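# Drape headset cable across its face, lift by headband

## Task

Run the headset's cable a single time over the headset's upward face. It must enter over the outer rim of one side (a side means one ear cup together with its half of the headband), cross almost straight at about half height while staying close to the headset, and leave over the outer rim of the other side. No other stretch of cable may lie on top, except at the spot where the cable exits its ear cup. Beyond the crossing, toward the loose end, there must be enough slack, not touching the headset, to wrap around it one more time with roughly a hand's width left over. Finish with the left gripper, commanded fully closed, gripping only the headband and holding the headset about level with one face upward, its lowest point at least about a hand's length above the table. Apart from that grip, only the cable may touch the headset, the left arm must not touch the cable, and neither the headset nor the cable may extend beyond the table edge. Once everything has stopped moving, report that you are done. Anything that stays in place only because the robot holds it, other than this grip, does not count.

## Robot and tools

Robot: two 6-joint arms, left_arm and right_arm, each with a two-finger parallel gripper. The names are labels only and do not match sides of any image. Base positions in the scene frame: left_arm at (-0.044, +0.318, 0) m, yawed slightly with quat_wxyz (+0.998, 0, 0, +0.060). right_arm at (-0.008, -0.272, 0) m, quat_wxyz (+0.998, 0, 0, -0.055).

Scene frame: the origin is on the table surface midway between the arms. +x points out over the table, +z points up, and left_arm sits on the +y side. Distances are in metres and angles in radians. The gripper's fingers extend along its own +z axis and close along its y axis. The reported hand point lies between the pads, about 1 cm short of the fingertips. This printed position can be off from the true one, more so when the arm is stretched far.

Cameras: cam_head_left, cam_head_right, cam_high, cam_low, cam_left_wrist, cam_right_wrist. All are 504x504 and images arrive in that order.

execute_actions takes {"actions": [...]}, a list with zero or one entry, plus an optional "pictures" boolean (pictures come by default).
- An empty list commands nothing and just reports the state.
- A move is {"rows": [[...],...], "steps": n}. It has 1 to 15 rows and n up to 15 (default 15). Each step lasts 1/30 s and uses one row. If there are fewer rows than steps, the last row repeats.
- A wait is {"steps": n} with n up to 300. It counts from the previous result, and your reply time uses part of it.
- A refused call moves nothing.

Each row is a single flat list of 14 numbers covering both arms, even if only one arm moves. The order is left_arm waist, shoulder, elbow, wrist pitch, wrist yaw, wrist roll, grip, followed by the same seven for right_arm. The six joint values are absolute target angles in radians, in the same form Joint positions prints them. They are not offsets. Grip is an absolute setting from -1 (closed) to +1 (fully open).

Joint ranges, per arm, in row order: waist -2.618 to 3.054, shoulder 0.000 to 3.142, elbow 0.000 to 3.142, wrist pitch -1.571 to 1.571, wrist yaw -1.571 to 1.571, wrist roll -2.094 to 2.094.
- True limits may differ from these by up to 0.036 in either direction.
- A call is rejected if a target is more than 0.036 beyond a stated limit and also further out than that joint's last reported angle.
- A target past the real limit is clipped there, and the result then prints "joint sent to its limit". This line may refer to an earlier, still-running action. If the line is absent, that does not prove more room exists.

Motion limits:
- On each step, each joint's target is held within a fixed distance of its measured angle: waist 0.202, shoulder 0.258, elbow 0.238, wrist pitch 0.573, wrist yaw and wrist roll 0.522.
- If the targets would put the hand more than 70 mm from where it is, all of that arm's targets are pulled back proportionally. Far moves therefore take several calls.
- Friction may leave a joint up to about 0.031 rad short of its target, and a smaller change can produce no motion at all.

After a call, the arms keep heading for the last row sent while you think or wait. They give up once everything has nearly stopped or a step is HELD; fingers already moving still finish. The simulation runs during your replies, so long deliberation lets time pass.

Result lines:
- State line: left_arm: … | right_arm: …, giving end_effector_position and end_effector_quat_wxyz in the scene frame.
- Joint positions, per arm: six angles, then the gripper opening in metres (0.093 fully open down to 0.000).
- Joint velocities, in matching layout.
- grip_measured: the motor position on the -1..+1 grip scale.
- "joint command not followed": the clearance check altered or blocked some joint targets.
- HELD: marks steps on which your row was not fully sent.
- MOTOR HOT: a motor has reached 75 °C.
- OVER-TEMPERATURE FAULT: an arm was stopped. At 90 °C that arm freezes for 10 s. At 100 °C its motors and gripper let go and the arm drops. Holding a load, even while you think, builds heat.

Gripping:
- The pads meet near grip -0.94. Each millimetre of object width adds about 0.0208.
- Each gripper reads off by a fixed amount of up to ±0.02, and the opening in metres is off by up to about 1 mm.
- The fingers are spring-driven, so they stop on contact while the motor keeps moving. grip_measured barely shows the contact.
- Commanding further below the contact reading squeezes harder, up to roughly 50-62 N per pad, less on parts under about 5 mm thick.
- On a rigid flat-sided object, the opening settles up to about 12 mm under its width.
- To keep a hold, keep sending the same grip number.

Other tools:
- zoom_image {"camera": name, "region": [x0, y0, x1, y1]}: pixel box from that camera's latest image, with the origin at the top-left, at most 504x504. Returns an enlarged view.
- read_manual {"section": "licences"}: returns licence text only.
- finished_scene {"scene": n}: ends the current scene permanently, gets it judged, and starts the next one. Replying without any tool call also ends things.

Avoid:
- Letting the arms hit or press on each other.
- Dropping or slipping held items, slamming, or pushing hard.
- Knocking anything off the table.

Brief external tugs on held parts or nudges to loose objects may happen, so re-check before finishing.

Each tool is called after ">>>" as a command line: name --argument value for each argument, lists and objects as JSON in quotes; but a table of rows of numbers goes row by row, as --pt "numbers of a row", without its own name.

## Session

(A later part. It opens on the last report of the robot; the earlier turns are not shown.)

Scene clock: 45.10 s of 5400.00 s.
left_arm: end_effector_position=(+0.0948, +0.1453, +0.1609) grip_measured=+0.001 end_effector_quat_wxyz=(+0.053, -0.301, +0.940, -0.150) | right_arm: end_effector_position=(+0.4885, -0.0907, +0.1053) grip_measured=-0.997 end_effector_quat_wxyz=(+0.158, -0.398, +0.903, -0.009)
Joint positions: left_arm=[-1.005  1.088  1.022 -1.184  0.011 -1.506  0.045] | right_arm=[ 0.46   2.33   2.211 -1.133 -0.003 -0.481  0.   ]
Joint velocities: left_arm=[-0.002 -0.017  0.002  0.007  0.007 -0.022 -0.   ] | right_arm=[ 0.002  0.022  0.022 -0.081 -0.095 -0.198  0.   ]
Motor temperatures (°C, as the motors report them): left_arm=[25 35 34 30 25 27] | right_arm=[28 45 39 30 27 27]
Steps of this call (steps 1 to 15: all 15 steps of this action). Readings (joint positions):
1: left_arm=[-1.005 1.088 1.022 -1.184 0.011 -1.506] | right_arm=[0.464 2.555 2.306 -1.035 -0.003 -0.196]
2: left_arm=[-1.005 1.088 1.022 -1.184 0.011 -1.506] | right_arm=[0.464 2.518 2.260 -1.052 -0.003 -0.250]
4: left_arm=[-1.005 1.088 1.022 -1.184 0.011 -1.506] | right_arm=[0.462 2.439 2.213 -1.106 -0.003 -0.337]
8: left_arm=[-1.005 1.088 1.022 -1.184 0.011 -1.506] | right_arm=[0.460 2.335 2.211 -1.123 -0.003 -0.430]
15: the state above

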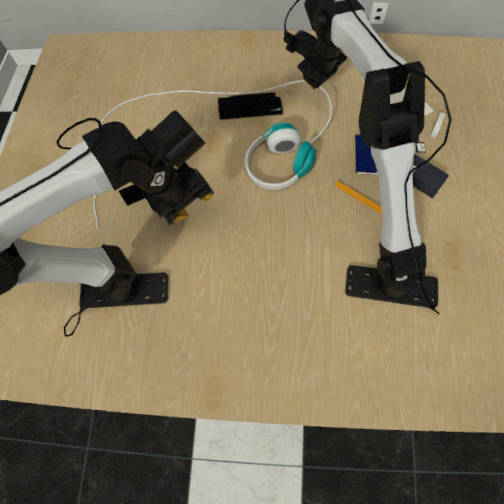

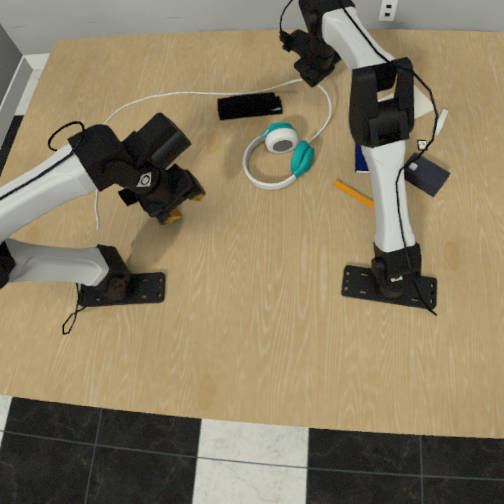

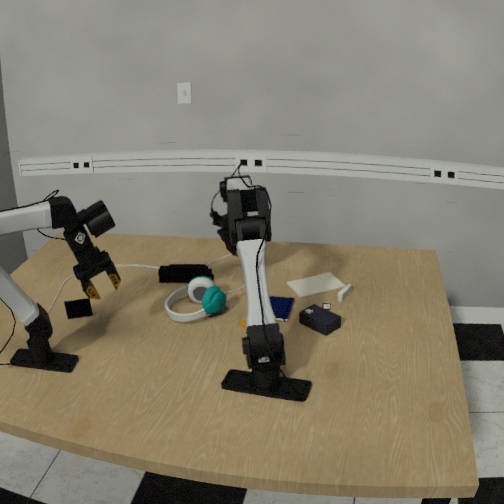

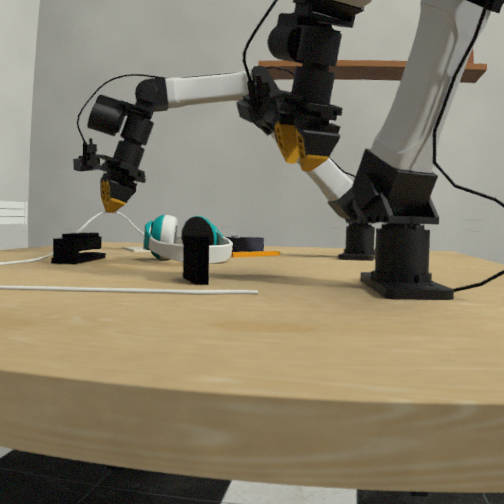

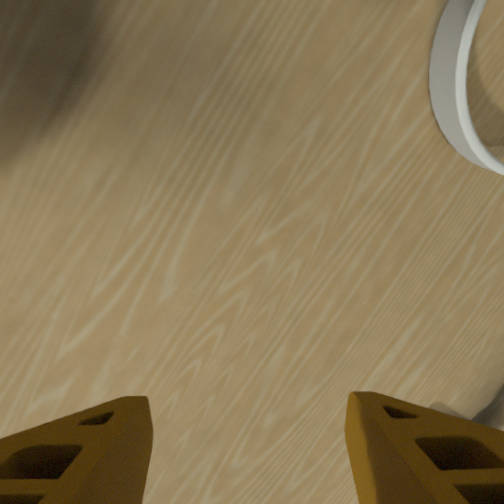

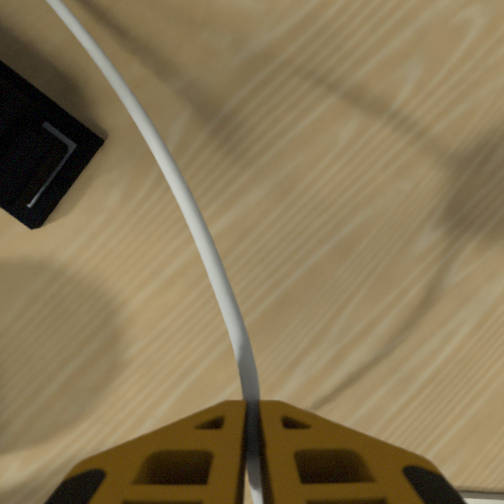

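>>> execute_actions --actions '[{"rows":[[-1.0,1.1,1.0,-1.2,0,-1.5,0,0.45,1.97,1.95,-1.35,0,-1.0,-1]]}]' --pictures false

>>> execute_actions --actions '[{"rows":[[-1.0,1.1,1.0,-1.2,0,-1.5,0,0.55,1.67,1.6,-1.35,0,-1.0,-1]]}]' --pictures false

>>> execute_actions --actions '[{"rows":[[-1.0,1.1,1.0,-1.2,0,-1.5,0,0.72,1.6,1.38,-1.3,0,-0.8,-1]]}]' --pictures false

>>> execute_actions --actions '[{"steps":15}]'

Scene clock: 55.13 s of 5400.00 s.
left_arm: end_effector_position=(+0.0948, +0.1453, +0.1609) grip_measured=+0.001 end_effector_quat_wxyz=(+0.053, -0.301, +0.940, -0.150) | right_arm: end_effector_position=(+0.3913, -0.1263, +0.1917) grip_measured=-0.998 end_effector_quat_wxyz=(+0.127, -0.607, +0.783, -0.040)
Joint positions: left_arm=[-1.005  1.088  1.022 -1.184  0.011 -1.506  0.045] | right_arm=[ 0.459  1.947  1.974 -1.329 -0.002 -0.97   0.   ]
Joint velocities: left_arm=[-0.007  0.007 -0.007 -0.11  -0.037 -0.037 -0.   ] | right_arm=[ 0.002  0.081  0.007 -0.095  0.037 -0.125  0.   ]
Motor temperatures (°C, as the motors report them): left_arm=[25 35 34 30 25 27] | right_arm=[28 47 39 29 27 27]
Steps of this call (steps 1 to 30: the robot went on to your last target; steps 31 to 90: nothing new was sent; then 6.53 s passed at rest; steps 91 to 105: all 15 steps of this action). Readings (joint positions):
91: left_arm=[-1.005 1.088 1.022 -1.184 0.011 -1.506] | right_arm=[0.460 2.307 2.179 -1.130 -0.002 -0.545]
92: left_arm=[-1.005 1.088 1.022 -1.184 0.011 -1.506] | right_arm=[0.459 2.263 2.114 -1.147 -0.002 -0.610]
94: left_arm=[-1.005 1.088 1.022 -1.184 0.011 -1.506] | right_arm=[0.459 2.165 2.020 -1.217 -0.002 -0.715]
98: left_arm=[-1.005 1.088 1.022 -1.184 0.011 -1.506] | right_arm=[0.459 1.989 1.974 -1.300 -0.002 -0.876]
105: the state above

Scene clock: 55.63 s of 5400.00 s.
left_arm: end_effector_position=(+0.0948, +0.1453, +0.1609) grip_measured=+0.001 end_effector_quat_wxyz=(+0.053, -0.301, +0.940, -0.150) | right_arm: end_effector_position=(+0.2931, -0.1278, +0.1879) grip_measured=-0.998 end_effector_quat_wxyz=(-0.084, +0.657, -0.749, +0.023)
Joint positions: left_arm=[-1.005  1.088  1.022 -1.184  0.011 -1.506  0.045] | right_arm=[ 0.556  1.662  1.622 -1.357 -0.002 -0.994  0.   ]
Joint velocities: left_arm=[ 0.002 -0.012 -0.017 -0.007 -0.066 -0.007 -0.002] | right_arm=[-0.017 -0.002 -0.007 -0.051  0.007 -0.022  0.   ]
Motor temperatures (°C, as the motors report them): left_arm=[25 35 34 30 25 27] | right_arm=[28 47 39 29 27 27]
Steps of this call (steps 1 to 15: all 15 steps of this action). Readings (joint positions):
1: left_arm=[-1.005 1.088 1.022 -1.184 0.011 -1.506] | right_arm=[0.466 1.922 1.934 -1.305 0.001 -0.973]
2: left_arm=[-1.005 1.088 1.022 -1.184 0.011 -1.506] | right_arm=[0.477 1.870 1.854 -1.289 0.005 -0.975]
4: left_arm=[-1.005 1.088 1.022 -1.184 0.011 -1.506] | right_arm=[0.518 1.749 1.706 -1.310 0.005 -0.981]
8: left_arm=[-1.005 1.088 1.022 -1.184 0.011 -1.506] | right_arm=[0.557 1.662 1.632 -1.360 -0.003 -0.992]
15: the state above

Scene clock: 56.13 s of 5400.00 s.
left_arm: end_effector_position=(+0.0948, +0.1453, +0.1609) grip_measured=+0.001 end_effector_quat_wxyz=(+0.053, -0.300, +0.940, -0.150) | right_arm: end_effector_position=(+0.2301, -0.1022, +0.1397) grip_measured=-0.998 end_effector_quat_wxyz=(-0.019, +0.656, -0.754, +0.001)
Joint positions: left_arm=[-1.005  1.088  1.022 -1.184  0.011 -1.505  0.045] | right_arm=[ 0.729  1.61   1.388 -1.31  -0.003 -0.813  0.   ]
Joint velocities: left_arm=[-0.007  0.002 -0.012  0.11   0.022 -0.037 -0.   ] | right_arm=[-0.007  0.002 -0.007 -0.037  0.051  0.051  0.   ]
Motor temperatures (°C, as the motors report them): left_arm=[25 35 34 30 25 27] | right_arm=[28 46 39 29 27 27]
Steps of this call (steps 1 to 15: all 15 steps of this action). Readings (joint positions):
1: left_arm=[-1.005 1.088 1.022 -1.184 0.011 -1.506] | right_arm=[0.570 1.651 1.592 -1.333 0.004 -0.968]
2: left_arm=[-1.005 1.088 1.022 -1.184 0.011 -1.506] | right_arm=[0.602 1.627 1.531 -1.305 0.010 -0.934]
4: left_arm=[-1.005 1.088 1.022 -1.184 0.011 -1.505] | right_arm=[0.687 1.610 1.436 -1.310 0.005 -0.888]
8: left_arm=[-1.005 1.088 1.022 -1.184 0.011 -1.505] | right_arm=[0.731 1.610 1.388 -1.314 -0.003 -0.841]
15: the state above

Scene clock: 56.63 s of 5400.00 s.
left_arm: end_effector_position=(+0.0948, +0.1453, +0.1609) grip_measured=+0.001 end_effector_quat_wxyz=(+0.053, -0.300, +0.940, -0.150) | right_arm: end_effector_position=(+0.2302, -0.1021, +0.1397) grip_measured=-0.998 end_effector_quat_wxyz=(-0.019, +0.653, -0.757, +0.000)
Joint positions: left_arm=[-1.005  1.088  1.022 -1.184  0.011 -1.505  0.045] | right_arm=[ 0.729  1.61   1.388 -1.31  -0.003 -0.806  0.   ]
Joint velocities: left_arm=[-0.012  0.007 -0.002  0.051 -0.022  0.037 -0.001] | right_arm=[-0.002 -0.002  0.007 -0.051  0.022  0.139  0.   ]
Motor temperatures (°C, as the motors report them): left_arm=[25 35 34 30 25 27] | right_arm=[28 46 39 29 27 27]
Steps of this call (steps 1 to 15: the robot went on to your last target). Readings (joint positions):
1: left_arm=[-1.005 1.088 1.022 -1.184 0.011 -1.505] | right_arm=[0.729 1.610 1.388 -1.310 -0.003 -0.812]
2: left_arm=[-1.005 1.088 1.022 -1.184 0.011 -1.505] | right_arm=[0.729 1.610 1.388 -1.310 -0.003 -0.811]
4: left_arm=[-1.005 1.088 1.022 -1.184 0.011 -1.505] | right_arm=[0.729 1.610 1.388 -1.310 -0.003 -0.809]
8: left_arm=[-1.005 1.088 1.022 -1.184 0.011 -1.505] | right_arm=[0.729 1.610 1.388 -1.310 -0.003 -0.807]
15: the state above
All arms were judged still, so your last target was given up. Only a new action makes them travel on or press farther. Fingers that are still opening or closing keep moving.

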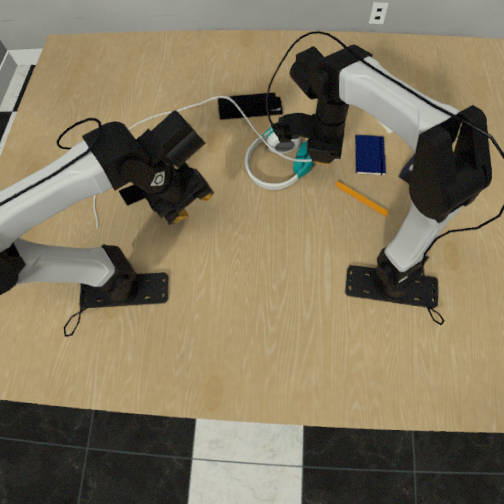

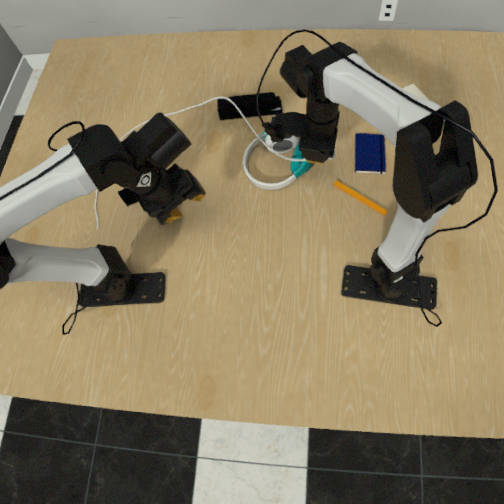

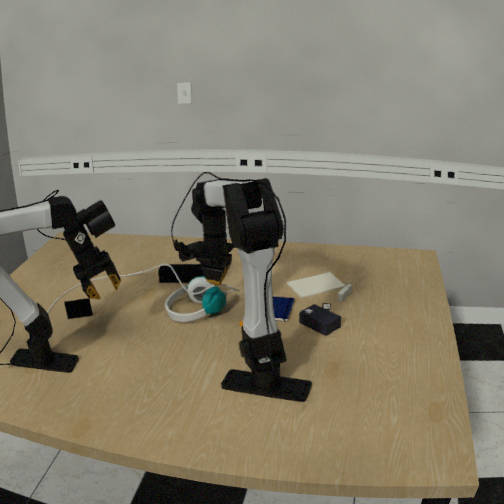

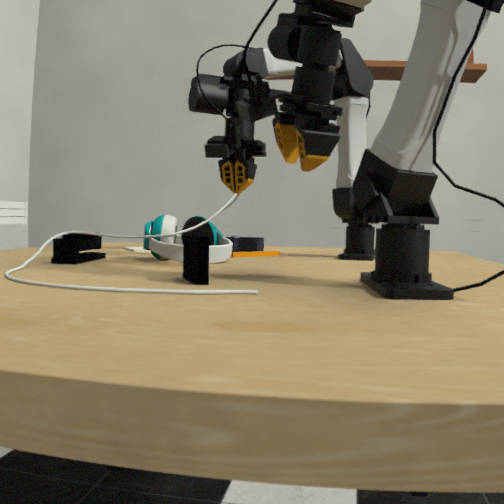

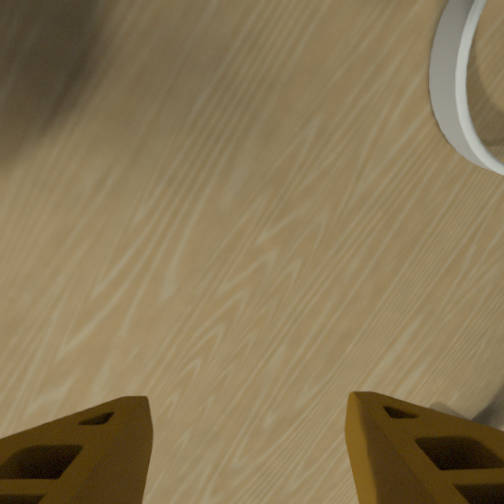

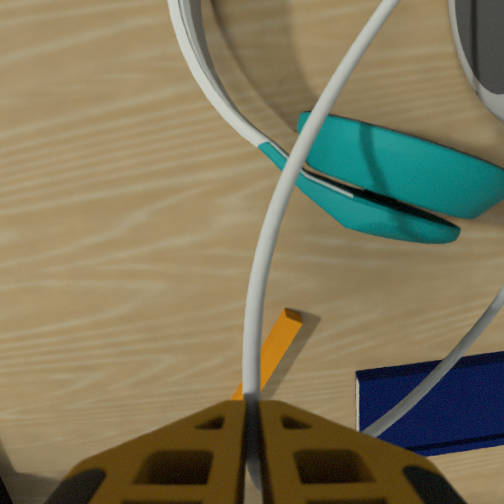

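>>> execute_actions --actions '[{"rows":[[-1.0,1.1,1.0,-1.2,0,-1.5,0,0.81,1.63,1.25,-1.17,0,-0.65,-1]],"steps":10}]' --pictures false

>>> execute_actions --actions '[{"rows":[[-1.0,1.1,1.0,-1.2,0,-1.5,0,0.81,1.67,1.1,-1.01,0,-0.5,-1]]}]' --pictures false

>>> execute_actions --actions '[{"rows":[[-1.0,1.1,1.0,-1.2,0,-1.5,0,0.81,1.67,1.1,-1.01,0,-0.5,-0.4]],"steps":10}]' --pictures false

>>> execute_actions --actions '[{"rows":[[-1.0,1.1,1.0,-1.2,0,-1.5,0,0.7,1.45,1.25,-1.3,0,-0.5,-0.4]],"steps":10}]' --pictures false

>>> execute_actions --actions '[{"rows":[[-1.0,1.1,1.0,-1.2,0,-1.5,0,-0.2,1.1,1.0,-1.3,0,0,-0.4]]}]' --pictures false

>>> execute_actions --actions '[{"steps":15}]'

>>> zoom_image --camera "cam_head_left" --region '[200,80,360,220]'

Scene clock: 70.37 s of 5400.00 s.
left_arm: end_effector_position=(+0.0948, +0.1453, +0.1609) grip_measured=+0.001 end_effector_quat_wxyz=(+0.053, -0.300, +0.940, -0.150) | right_arm: end_effector_position=(+0.2125, -0.0870, +0.1047) grip_measured=-0.998 end_effector_quat_wxyz=(+0.007, -0.633, +0.774, -0.000)
Joint positions: left_arm=[-1.005  1.088  1.022 -1.184  0.011 -1.505  0.045] | right_arm=[ 0.809  1.622  1.262 -1.197  0.    -0.673  0.   ]
Joint velocities: left_arm=[-0.017 -0.002 -0.002 -0.081 -0.022  0.037 -0.   ] | right_arm=[ 0.007 -0.002  0.017  0.139 -0.007  0.051  0.   ]
Motor temperatures (°C, as the motors report them): left_arm=[25 34 35 30 25 27] | right_arm=[28 44 38 28 27 27]
Steps of this call (steps 1 to 90: nothing new was sent; then 10.40 s passed at rest; steps 91 to 100: all 10 steps of this action). Readings (joint positions):
91: left_arm=[-1.005 1.088 1.022 -1.184 0.011 -1.505] | right_arm=[0.736 1.609 1.372 -1.290 -0.000 -0.785]
92: left_arm=[-1.005 1.088 1.022 -1.184 0.011 -1.505] | right_arm=[0.752 1.606 1.343 -1.260 0.003 -0.758]
94: left_arm=[-1.005 1.088 1.022 -1.184 0.011 -1.505] | right_arm=[0.791 1.613 1.290 -1.230 0.002 -0.722]
98: left_arm=[-1.005 1.088 1.022 -1.184 0.011 -1.505] | right_arm=[0.809 1.622 1.262 -1.209 0.000 -0.683]
100: the state above

Scene clock: 70.87 s of 5400.00 s.
left_arm: end_effector_position=(+0.0948, +0.1453, +0.1609) grip_measured=+0.001 end_effector_quat_wxyz=(+0.053, -0.300, +0.940, -0.150) | right_arm: end_effector_position=(+0.2079, -0.0909, +0.0555) grip_measured=-0.998 end_effector_quat_wxyz=(-0.007, -0.569, +0.822, -0.001)
Joint positions: left_arm=[-1.005  1.088  1.022 -1.184  0.011 -1.505  0.045] | right_arm=[ 0.809  1.665  1.109 -1.028  0.    -0.513  0.   ]
Joint velocities: left_arm=[ 0.007  0.012 -0.002  0.007 -0.037 -0.007  0.   ] | right_arm=[-0.012 -0.022 -0.027  0.066  0.007  0.095  0.   ]
Motor temperatures (°C, as the motors report them): left_arm=[25 34 35 30 25 27] | right_arm=[28 44 38 28 27 27]
Steps of this call (steps 1 to 15: all 15 steps of this action). Readings (joint positions):
1: left_arm=[-1.005 1.088 1.022 -1.184 0.011 -1.505] | right_arm=[0.809 1.622 1.243 -1.169 0.000 -0.649]
2: left_arm=[-1.005 1.088 1.022 -1.184 0.011 -1.505] | right_arm=[0.809 1.621 1.210 -1.128 0.000 -0.620]
4: left_arm=[-1.005 1.088 1.022 -1.184 0.011 -1.505] | right_arm=[0.809 1.641 1.147 -1.086 0.000 -0.579]
8: left_arm=[-1.005 1.088 1.022 -1.184 0.011 -1.505] | right_arm=[0.809 1.665 1.109 -1.059 0.000 -0.536]
15: the state above

Scene clock: 71.20 s of 5400.00 s.
left_arm: end_effector_position=(+0.0948, +0.1453, +0.1609) grip_measured=+0.001 end_effector_quat_wxyz=(+0.053, -0.300, +0.940, -0.150) | right_arm: end_effector_position=(+0.2088, -0.0901, +0.0555) grip_measured=-0.402 end_effector_quat_wxyz=(-0.004, -0.567, +0.824, -0.001)
Joint positions: left_arm=[-1.005  1.088  1.022 -1.184  0.011 -1.505  0.045] | right_arm=[ 0.809  1.665  1.109 -1.023  0.    -0.507  0.026]
Joint velocities: left_arm=[ 0.002  0.002  0.017  0.007 -0.022 -0.022 -0.   ] | right_arm=[ 0.002  0.002  0.022 -0.037  0.051  0.037 -0.   ]
Motor temperatures (°C, as the motors report them): left_arm=[25 34 35 30 25 27] | right_arm=[28 43 38 28 27 27]
Steps of this call (steps 1 to 10: all 10 steps of this action). Readings (joint positions):
1: left_arm=[-1.005 1.088 1.022 -1.184 0.011 -1.505] | right_arm=[0.809 1.665 1.109 -1.027 0.000 -0.511]
2: left_arm=[-1.005 1.088 1.022 -1.184 0.011 -1.505] | right_arm=[0.809 1.665 1.109 -1.025 0.000 -0.510]
4: left_arm=[-1.005 1.088 1.022 -1.184 0.011 -1.505] | right_arm=[0.809 1.665 1.109 -1.024 0.000 -0.509]
8: left_arm=[-1.005 1.088 1.022 -1.184 0.011 -1.505] | right_arm=[0.809 1.665 1.109 -1.023 0.000 -0.507]
10: the state above

Scene clock: 71.53 s of 5400.00 s.
left_arm: end_effector_position=(+0.0948, +0.1453, +0.1609) grip_measured=+0.001 end_effector_quat_wxyz=(+0.053, -0.300, +0.940, -0.150) | right_arm: end_effector_position=(+0.2190, -0.1202, +0.1520) grip_measured=-0.402 end_effector_quat_wxyz=(+0.077, -0.519, +0.851, +0.003)
Joint positions: left_arm=[-1.005  1.088  1.022 -1.184  0.011 -1.505  0.045] | right_arm=[ 0.701  1.433  1.258 -1.242  0.001 -0.505  0.026]
Joint velocities: left_arm=[-0.022 -0.022 -0.017 -0.022 -0.066  0.022  0.   ] | right_arm=[ 0.002  0.095 -0.017 -0.388 -0.051  0.007 -0.   ]
Motor temperatures (°C, as the motors report them): left_arm=[25 34 35 30 25 27] | right_arm=[28 43 38 28 27 27]
Steps of this call (steps 1 to 10: all 10 steps of this action). Readings (joint positions):
1: left_arm=[-1.005 1.088 1.022 -1.184 0.011 -1.505] | right_arm=[0.802 1.654 1.117 -1.042 -0.002 -0.507]
2: left_arm=[-1.005 1.088 1.022 -1.184 0.011 -1.505] | right_arm=[0.786 1.630 1.133 -1.082 -0.003 -0.507]
4: left_arm=[-1.005 1.088 1.022 -1.184 0.011 -1.505] | right_arm=[0.739 1.548 1.181 -1.152 -0.003 -0.506]
8: left_arm=[-1.005 1.088 1.022 -1.184 0.011 -1.505] | right_arm=[0.701 1.436 1.257 -1.221 0.001 -0.505]
10: the state above

Scene clock: 72.03 s of 5400.00 s.
left_arm: end_effector_position=(+0.0948, +0.1453, +0.1609) grip_measured=+0.001 end_effector_quat_wxyz=(+0.053, -0.300, +0.940, -0.150) | right_arm: end_effector_position=(+0.1817, -0.3319, +0.1526) grip_measured=-0.402 end_effector_quat_wxyz=(+0.100, +0.137, +0.985, -0.021)
Joint positions: left_arm=[-1.005  1.088  1.022 -1.184  0.011 -1.505  0.045] | right_arm=[-0.189  1.101  1.024 -1.29   0.009 -0.025  0.026]
Joint velocities: left_arm=[-0.002 -0.007 -0.022 -0.081 -0.051  0.022 -0.001] | right_arm=[-0.261 -0.022 -0.027  0.007 -0.022  0.081  0.001]
Motor temperatures (°C, as the motors report them): left_arm=[25 34 35 30 25 27] | right_arm=[28 43 38 28 27 27]
Steps of this call (steps 1 to 15: all 15 steps of this action). Readings (joint positions):
1: left_arm=[-1.005 1.088 1.022 -1.184 0.011 -1.505] | right_arm=[0.685 1.411 1.230 -1.230 -0.008 -0.451]
2: left_arm=[-1.005 1.088 1.022 -1.184 0.011 -1.505] | right_arm=[0.641 1.358 1.169 -1.215 -0.013 -0.381]
4: left_arm=[-1.005 1.088 1.022 -1.184 0.011 -1.505] | right_arm=[0.509 1.224 1.066 -1.244 -0.009 -0.257]
8: left_arm=[-1.005 1.088 1.022 -1.184 0.011 -1.505] | right_arm=[0.211 1.101 1.027 -1.290 -0.002 -0.108]
15: the state above

Scene clock: 72.53 s of 5400.00 s.
left_arm: end_effector_position=(+0.0948, +0.1453, +0.1609) grip_measured=+0.001 end_effector_quat_wxyz=(+0.053, -0.300, +0.940, -0.150) | right_arm: end_effector_position=(+0.1814, -0.3322, +0.1524) grip_measured=-0.402 end_effector_quat_wxyz=(+0.100, +0.148, +0.984, -0.019)
Joint positions: left_arm=[-1.005  1.088  1.022 -1.184  0.011 -1.505  0.045] | right_arm=[-0.194  1.101  1.024 -1.29   0.006 -0.007  0.026]
Joint velocities: left_arm=[ 0.002  0.002 -0.002  0.007  0.051 -0.11  -0.   ] | right_arm=[-0.007 -0.002  0.007 -0.066 -0.051 -0.051  0.   ]
Motor temperatures (°C, as the motors report them): left_arm=[25 34 35 30 25 27] | right_arm=[28 43 38 28 27 27]
Steps of this call (steps 1 to 15: the robot went on to your last target). Readings (joint positions):
1: left_arm=[-1.005 1.088 1.022 -1.184 0.011 -1.505] | right_arm=[-0.194 1.101 1.024 -1.290 0.009 -0.020]
2: left_arm=[-1.005 1.088 1.022 -1.184 0.011 -1.505] | right_arm=[-0.194 1.101 1.024 -1.290 0.009 -0.017]
4: left_arm=[-1.005 1.088 1.022 -1.184 0.011 -1.505] | right_arm=[-0.194 1.101 1.024 -1.290 0.007 -0.014]
8: left_arm=[-1.005 1.088 1.022 -1.184 0.011 -1.505] | right_arm=[-0.194 1.101 1.024 -1.290 0.006 -0.009]
15: the state above

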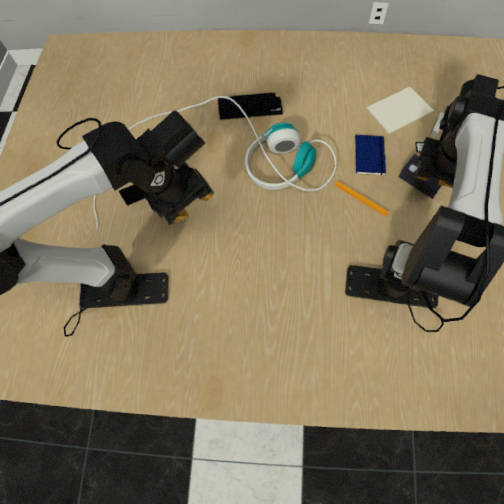

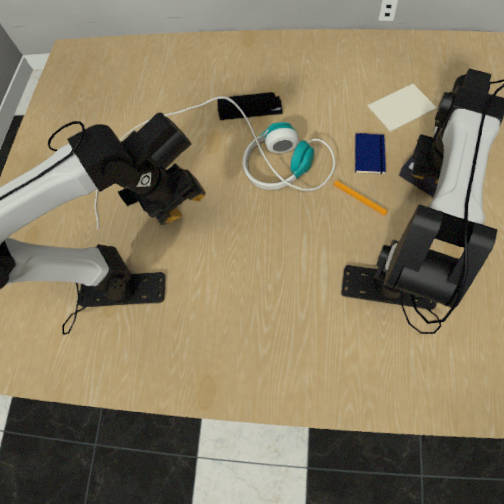

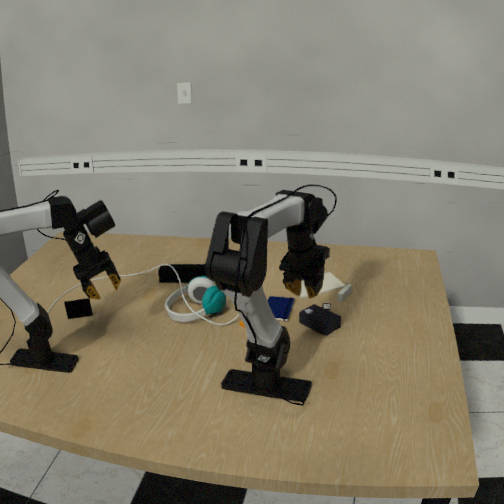

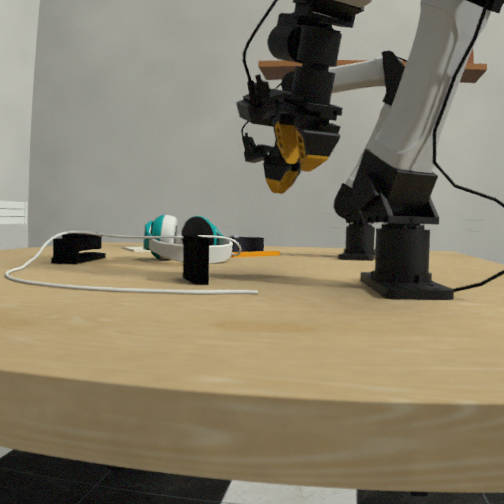

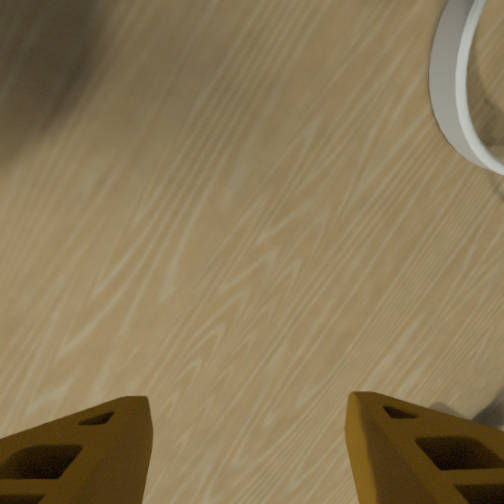

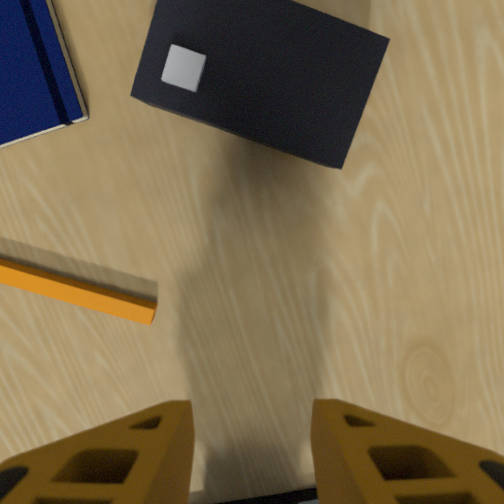

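Region (200, 80, 360, 220) of cam_head_left's 504x504 image, scaled by 3.150, with more detail than that image has; it fills the top 441 rows of this view, and the rest is white.

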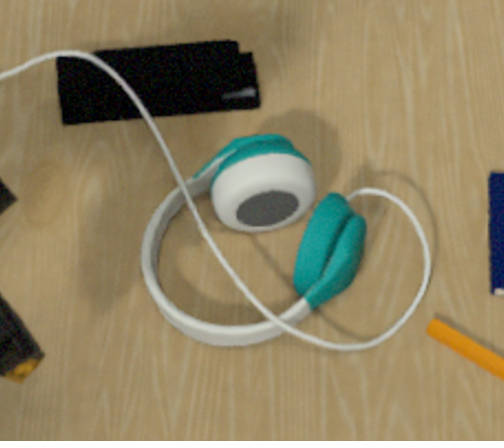

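>>> execute_actions --actions '[{"rows":[[-1.12,1.8,1.55,-1.2,-0.7,-1.57,-0.2,-0.2,1.1,1.0,-1.3,0,0,-0.4]]}]' --pictures false

>>> execute_actions --actions '[{"rows":[[-1.12,2.06,1.55,-1.03,-0.7,-1.57,-0.2,-0.2,1.1,1.0,-1.3,0,0,-0.4]]}]' --pictures false

>>> execute_actions --actions '[{"steps":15}]'

Scene clock: 85.73 s of 5400.00 s.
left_arm: end_effector_position=(+0.2396, +0.0725, +0.1475) grip_measured=-0.199 end_effector_quat_wxyz=(+0.319, -0.283, +0.903, +0.048) | right_arm: end_effector_position=(+0.1814, -0.3322, +0.1524) grip_measured=-0.402 end_effector_quat_wxyz=(+0.100, +0.148, +0.984, -0.018)
Joint positions: left_arm=[-1.108  1.836  1.541 -1.177 -0.651 -1.561  0.036] | right_arm=[-0.194  1.101  1.024 -1.29   0.005 -0.006  0.026]
Joint velocities: left_arm=[-0.002 -0.198  0.012 -0.051 -0.256  0.051 -0.   ] | right_arm=[-0.002 -0.007  0.012  0.037 -0.022 -0.022  0.   ]
Motor temperatures (°C, as the motors report them): left_arm=[25 34 35 30 25 27] | right_arm=[28 39 38 28 27 27]
Steps of this call (steps 1 to 15: the robot went on to your last target; steps 16 to 90: nothing new was sent; then 9.70 s passed at rest; steps 91 to 105: all 15 steps of this action). Readings (joint positions):
91: left_arm=[-1.024 1.118 1.053 -1.213 -0.055 -1.515] | right_arm=[-0.194 1.101 1.024 -1.290 0.005 -0.006]
92: left_arm=[-1.057 1.188 1.126 -1.249 -0.154 -1.527] | right_arm=[-0.194 1.101 1.024 -1.290 0.005 -0.006]
94: left_arm=[-1.094 1.343 1.272 -1.239 -0.317 -1.539] | right_arm=[-0.194 1.101 1.024 -1.290 0.005 -0.006]
98: left_arm=[-1.107 1.658 1.526 -1.196 -0.543 -1.553] | right_arm=[-0.194 1.101 1.024 -1.290 0.005 -0.006]
105: the state above

Scene clock: 86.23 s of 5400.00 s.
left_arm: end_effector_position=(+0.2594, +0.0512, +0.0719) grip_measured=-0.199 end_effector_quat_wxyz=(+0.323, -0.268, +0.903, +0.097) | right_arm: end_effector_position=(+0.1814, -0.3322, +0.1524) grip_measured=-0.402 end_effector_quat_wxyz=(+0.100, +0.148, +0.984, -0.018)
Joint positions: left_arm=[-1.108  2.074  1.557 -1.052 -0.687 -1.564  0.036] | right_arm=[-0.194  1.101  1.024 -1.29   0.005 -0.006  0.026]
Joint velocities: left_arm=[-0.012 -0.051  0.002  0.037 -0.037 -0.007  0.   ] | right_arm=[-0.002 -0.022 -0.002 -0.022  0.066 -0.051 -0.001]
Motor temperatures (°C, as the motors report them): left_arm=[25 34 35 30 25 27] | right_arm=[28 39 38 28 27 27]
Steps of this call (steps 1 to 15: all 15 steps of this action). Readings (joint positions):
1: left_arm=[-1.108 1.846 1.544 -1.175 -0.660 -1.563] | right_arm=[-0.194 1.101 1.024 -1.290 0.005 -0.006]
2: left_arm=[-1.108 1.872 1.554 -1.158 -0.672 -1.563] | right_arm=[-0.194 1.101 1.024 -1.290 0.005 -0.006]
4: left_arm=[-1.108 1.960 1.557 -1.108 -0.683 -1.564] | right_arm=[-0.194 1.101 1.024 -1.290 0.005 -0.006]
8: left_arm=[-1.108 2.094 1.557 -1.067 -0.683 -1.564] | right_arm=[-0.194 1.101 1.024 -1.290 0.005 -0.006]
15: the state above

Scene clock: 86.73 s of 5400.00 s.
left_arm: end_effector_position=(+0.2599, +0.0507, +0.0725) grip_measured=-0.199 end_effector_quat_wxyz=(+0.324, -0.269, +0.902, +0.095) | right_arm: end_effector_position=(+0.1814, -0.3322, +0.1524) grip_measured=-0.402 end_effector_quat_wxyz=(+0.100, +0.148, +0.984, -0.018)
Joint positions: left_arm=[-1.108  2.072  1.557 -1.049 -0.688 -1.565  0.036] | right_arm=[-0.194  1.101  1.024 -1.29   0.005 -0.006  0.026]
Joint velocities: left_arm=[-0.007 -0.002 -0.002 -0.022  0.007  0.007  0.   ] | right_arm=[-0.007  0.002  0.017  0.007 -0.022 -0.125 -0.003]
Motor temperatures (°C, as the motors report them): left_arm=[25 34 35 30 25 27] | right_arm=[28 39 38 28 27 27]
Steps of this call (steps 1 to 15: the robot went on to your last target). Readings (joint positions):
1: left_arm=[-1.108 2.072 1.557 -1.051 -0.688 -1.565] | right_arm=[-0.194 1.101 1.024 -1.290 0.005 -0.006]
2: left_arm=[-1.108 2.072 1.557 -1.051 -0.688 -1.565] | right_arm=[-0.194 1.101 1.024 -1.290 0.005 -0.006]
4: left_arm=[-1.108 2.072 1.557 -1.050 -0.688 -1.565] | right_arm=[-0.194 1.101 1.024 -1.290 0.005 -0.006]
8: left_arm=[-1.108 2.072 1.557 -1.050 -0.688 -1.565] | right_arm=[-0.194 1.101 1.024 -1.290 0.005 -0.006]
15: the state above
All arms were judged still, so your last target was given up. Only a new action makes them travel on or press farther. Fingers that are still opening or closing keep moving.

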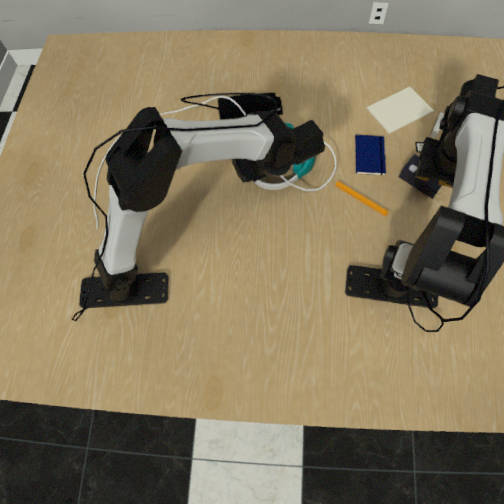

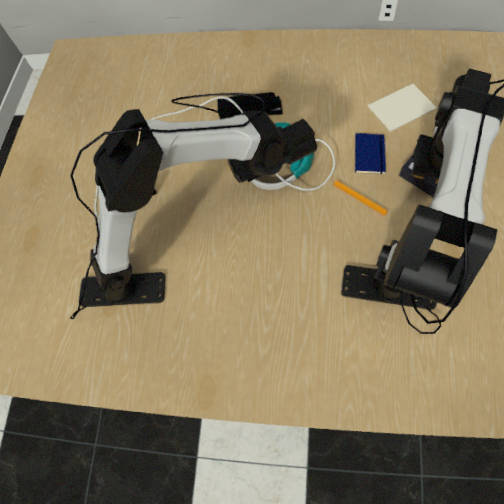

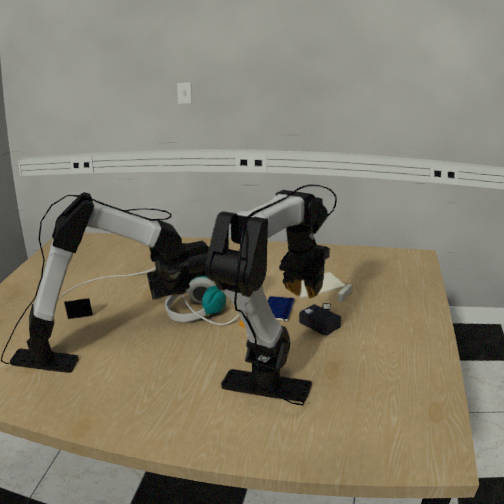

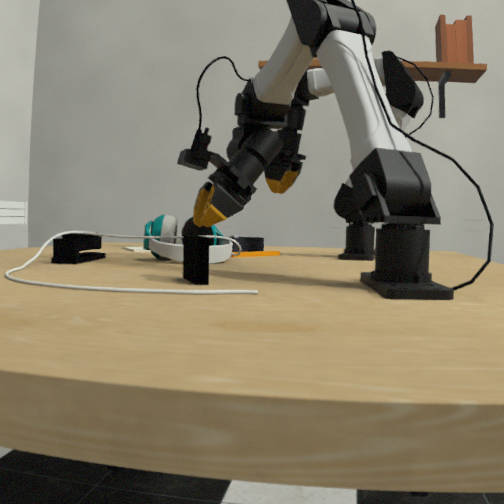

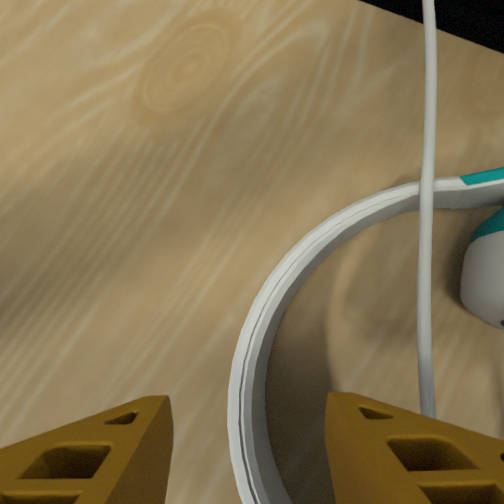

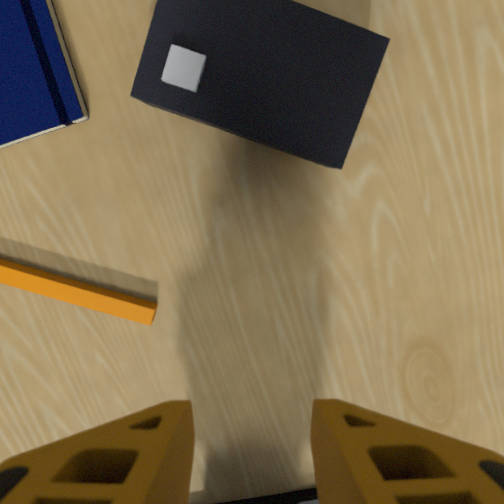

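Aligned.

>>> execute_actions --actions '[{"rows":[[-1.1,2.11,1.47,-0.93,-0.7,-1.57,-0.45,-0.2,1.1,1.0,-1.3,0,0,-0.4]]}]' --pictures false

>>> execute_actions --actions '[{"rows":[[-1.1,2.14,1.415,-0.83,-0.7,-1.57,-0.45,-0.2,1.1,1.0,-1.3,0,0,-0.4]]}]'

Scene clock: 95.57 s of 5400.00 s.
left_arm: end_effector_position=(+0.2591, +0.0529, +0.0417) grip_measured=-0.448 end_effector_quat_wxyz=(+0.324, -0.266, +0.902, +0.101) | right_arm: end_effector_position=(+0.1814, -0.3322, +0.1524) grip_measured=-0.402 end_effector_quat_wxyz=(+0.100, +0.148, +0.984, -0.018)
Joint positions: left_arm=[-1.108  2.112  1.488 -0.953 -0.692 -1.565  0.024] | right_arm=[-0.194  1.101  1.024 -1.29   0.005 -0.006  0.026]
Joint velocities: left_arm=[ 0.007 -0.012 -0.007 -0.022 -0.022 -0.051  0.   ] | right_arm=[-0.002 -0.012 -0.017 -0.022  0.007 -0.022 -0.   ]
Motor temperatures (°C, as the motors report them): left_arm=[25 38 35 30 26 27] | right_arm=[28 37 37 28 27 27]
Steps of this call (steps 1 to 90: nothing new was sent; then 5.33 s passed at rest; steps 91 to 105: all 15 steps of this action). Readings (joint positions):
91: left_arm=[-1.108 2.073 1.548 -1.035 -0.690 -1.565] | right_arm=[-0.194 1.101 1.024 -1.290 0.005 -0.006]
92: left_arm=[-1.108 2.074 1.534 -1.013 -0.692 -1.565] | right_arm=[-0.194 1.101 1.024 -1.290 0.005 -0.006]
94: left_arm=[-1.108 2.087 1.509 -0.989 -0.692 -1.565] | right_arm=[-0.194 1.101 1.024 -1.290 0.005 -0.006]
98: left_arm=[-1.108 2.111 1.489 -0.969 -0.692 -1.565] | right_arm=[-0.194 1.101 1.024 -1.290 0.005 -0.006]
105: the state above

Scene clock: 96.07 s of 5400.00 s.
left_arm: end_effector_position=(+0.2607, +0.0509, +0.0210) grip_measured=-0.448 end_effector_quat_wxyz=(+0.328, -0.270, +0.901, +0.090) | right_arm: end_effector_position=(+0.1814, -0.3322, +0.1524) grip_measured=-0.402 end_effector_quat_wxyz=(+0.100, +0.148, +0.984, -0.018)
Joint positions: left_arm=[-1.108  2.137  1.436 -0.852 -0.694 -1.565  0.024] | right_arm=[-0.194  1.101  1.024 -1.29   0.005 -0.006  0.026]
Joint velocities: left_arm=[ 0.002 -0.002  0.007  0.081 -0.022 -0.007 -0.002] | right_arm=[-0.012  0.007  0.017 -0.051  0.037 -0.051 -0.001]
Motor temperatures (°C, as the motors report them): left_arm=[25 38 35 30 26 27] | right_arm=[28 37 37 28 27 27]
Steps of this call (steps 1 to 15: all 15 steps of this action). Readings (joint positions):
1: left_arm=[-1.108 2.113 1.481 -0.938 -0.693 -1.565] | right_arm=[-0.194 1.101 1.024 -1.290 0.005 -0.006]
2: left_arm=[-1.108 2.113 1.470 -0.917 -0.694 -1.565] | right_arm=[-0.194 1.101 1.024 -1.290 0.005 -0.006]
4: left_arm=[-1.108 2.122 1.450 -0.891 -0.694 -1.565] | right_arm=[-0.194 1.101 1.024 -1.290 0.005 -0.006]
8: left_arm=[-1.108 2.137 1.436 -0.869 -0.694 -1.565] | right_arm=[-0.194 1.101 1.024 -1.290 0.005 -0.006]
15: the state above

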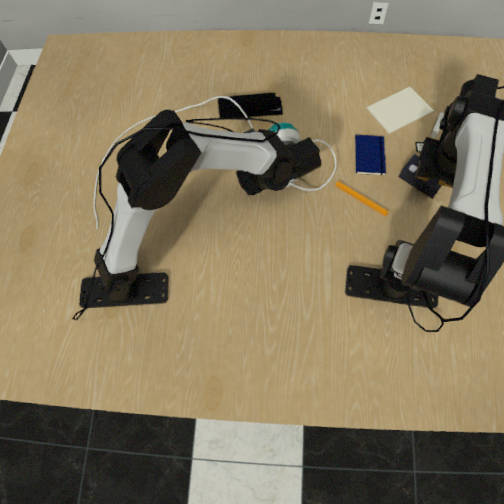

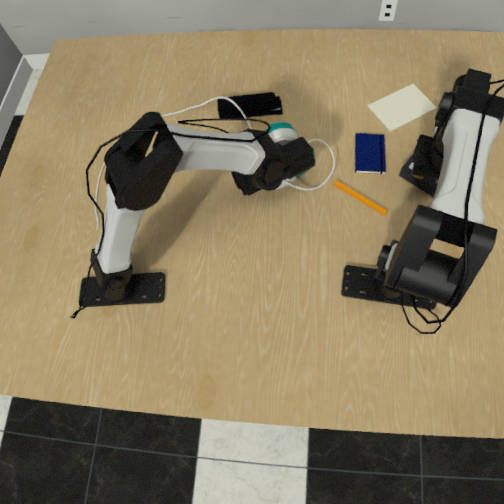

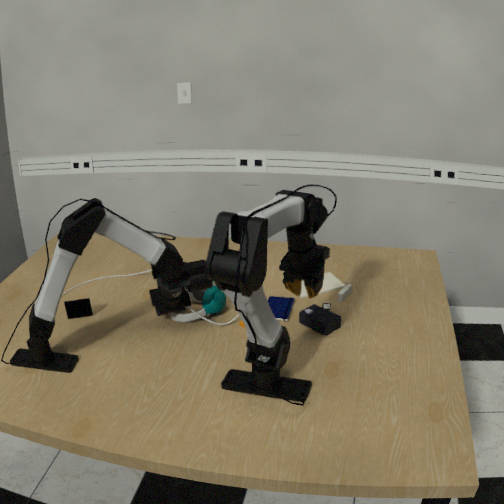

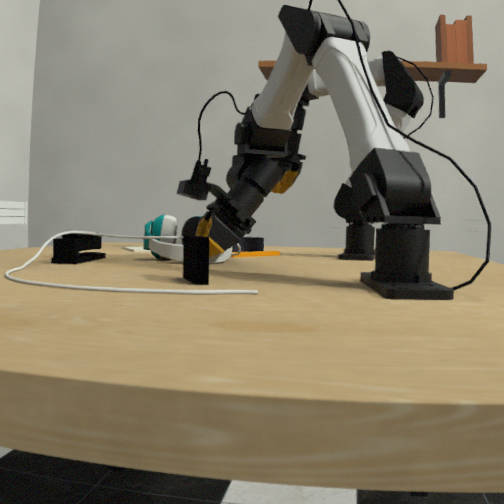

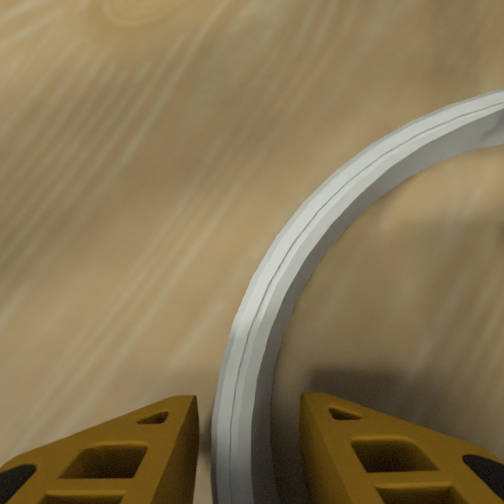

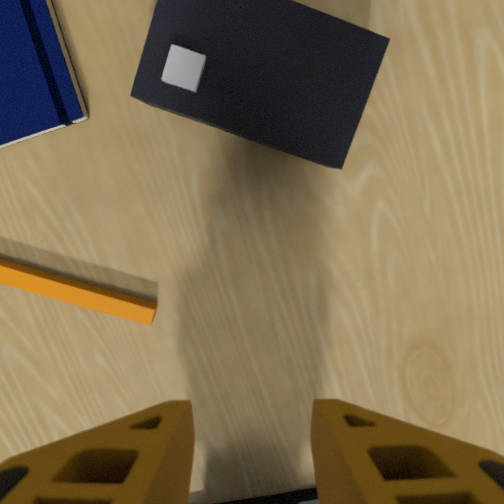

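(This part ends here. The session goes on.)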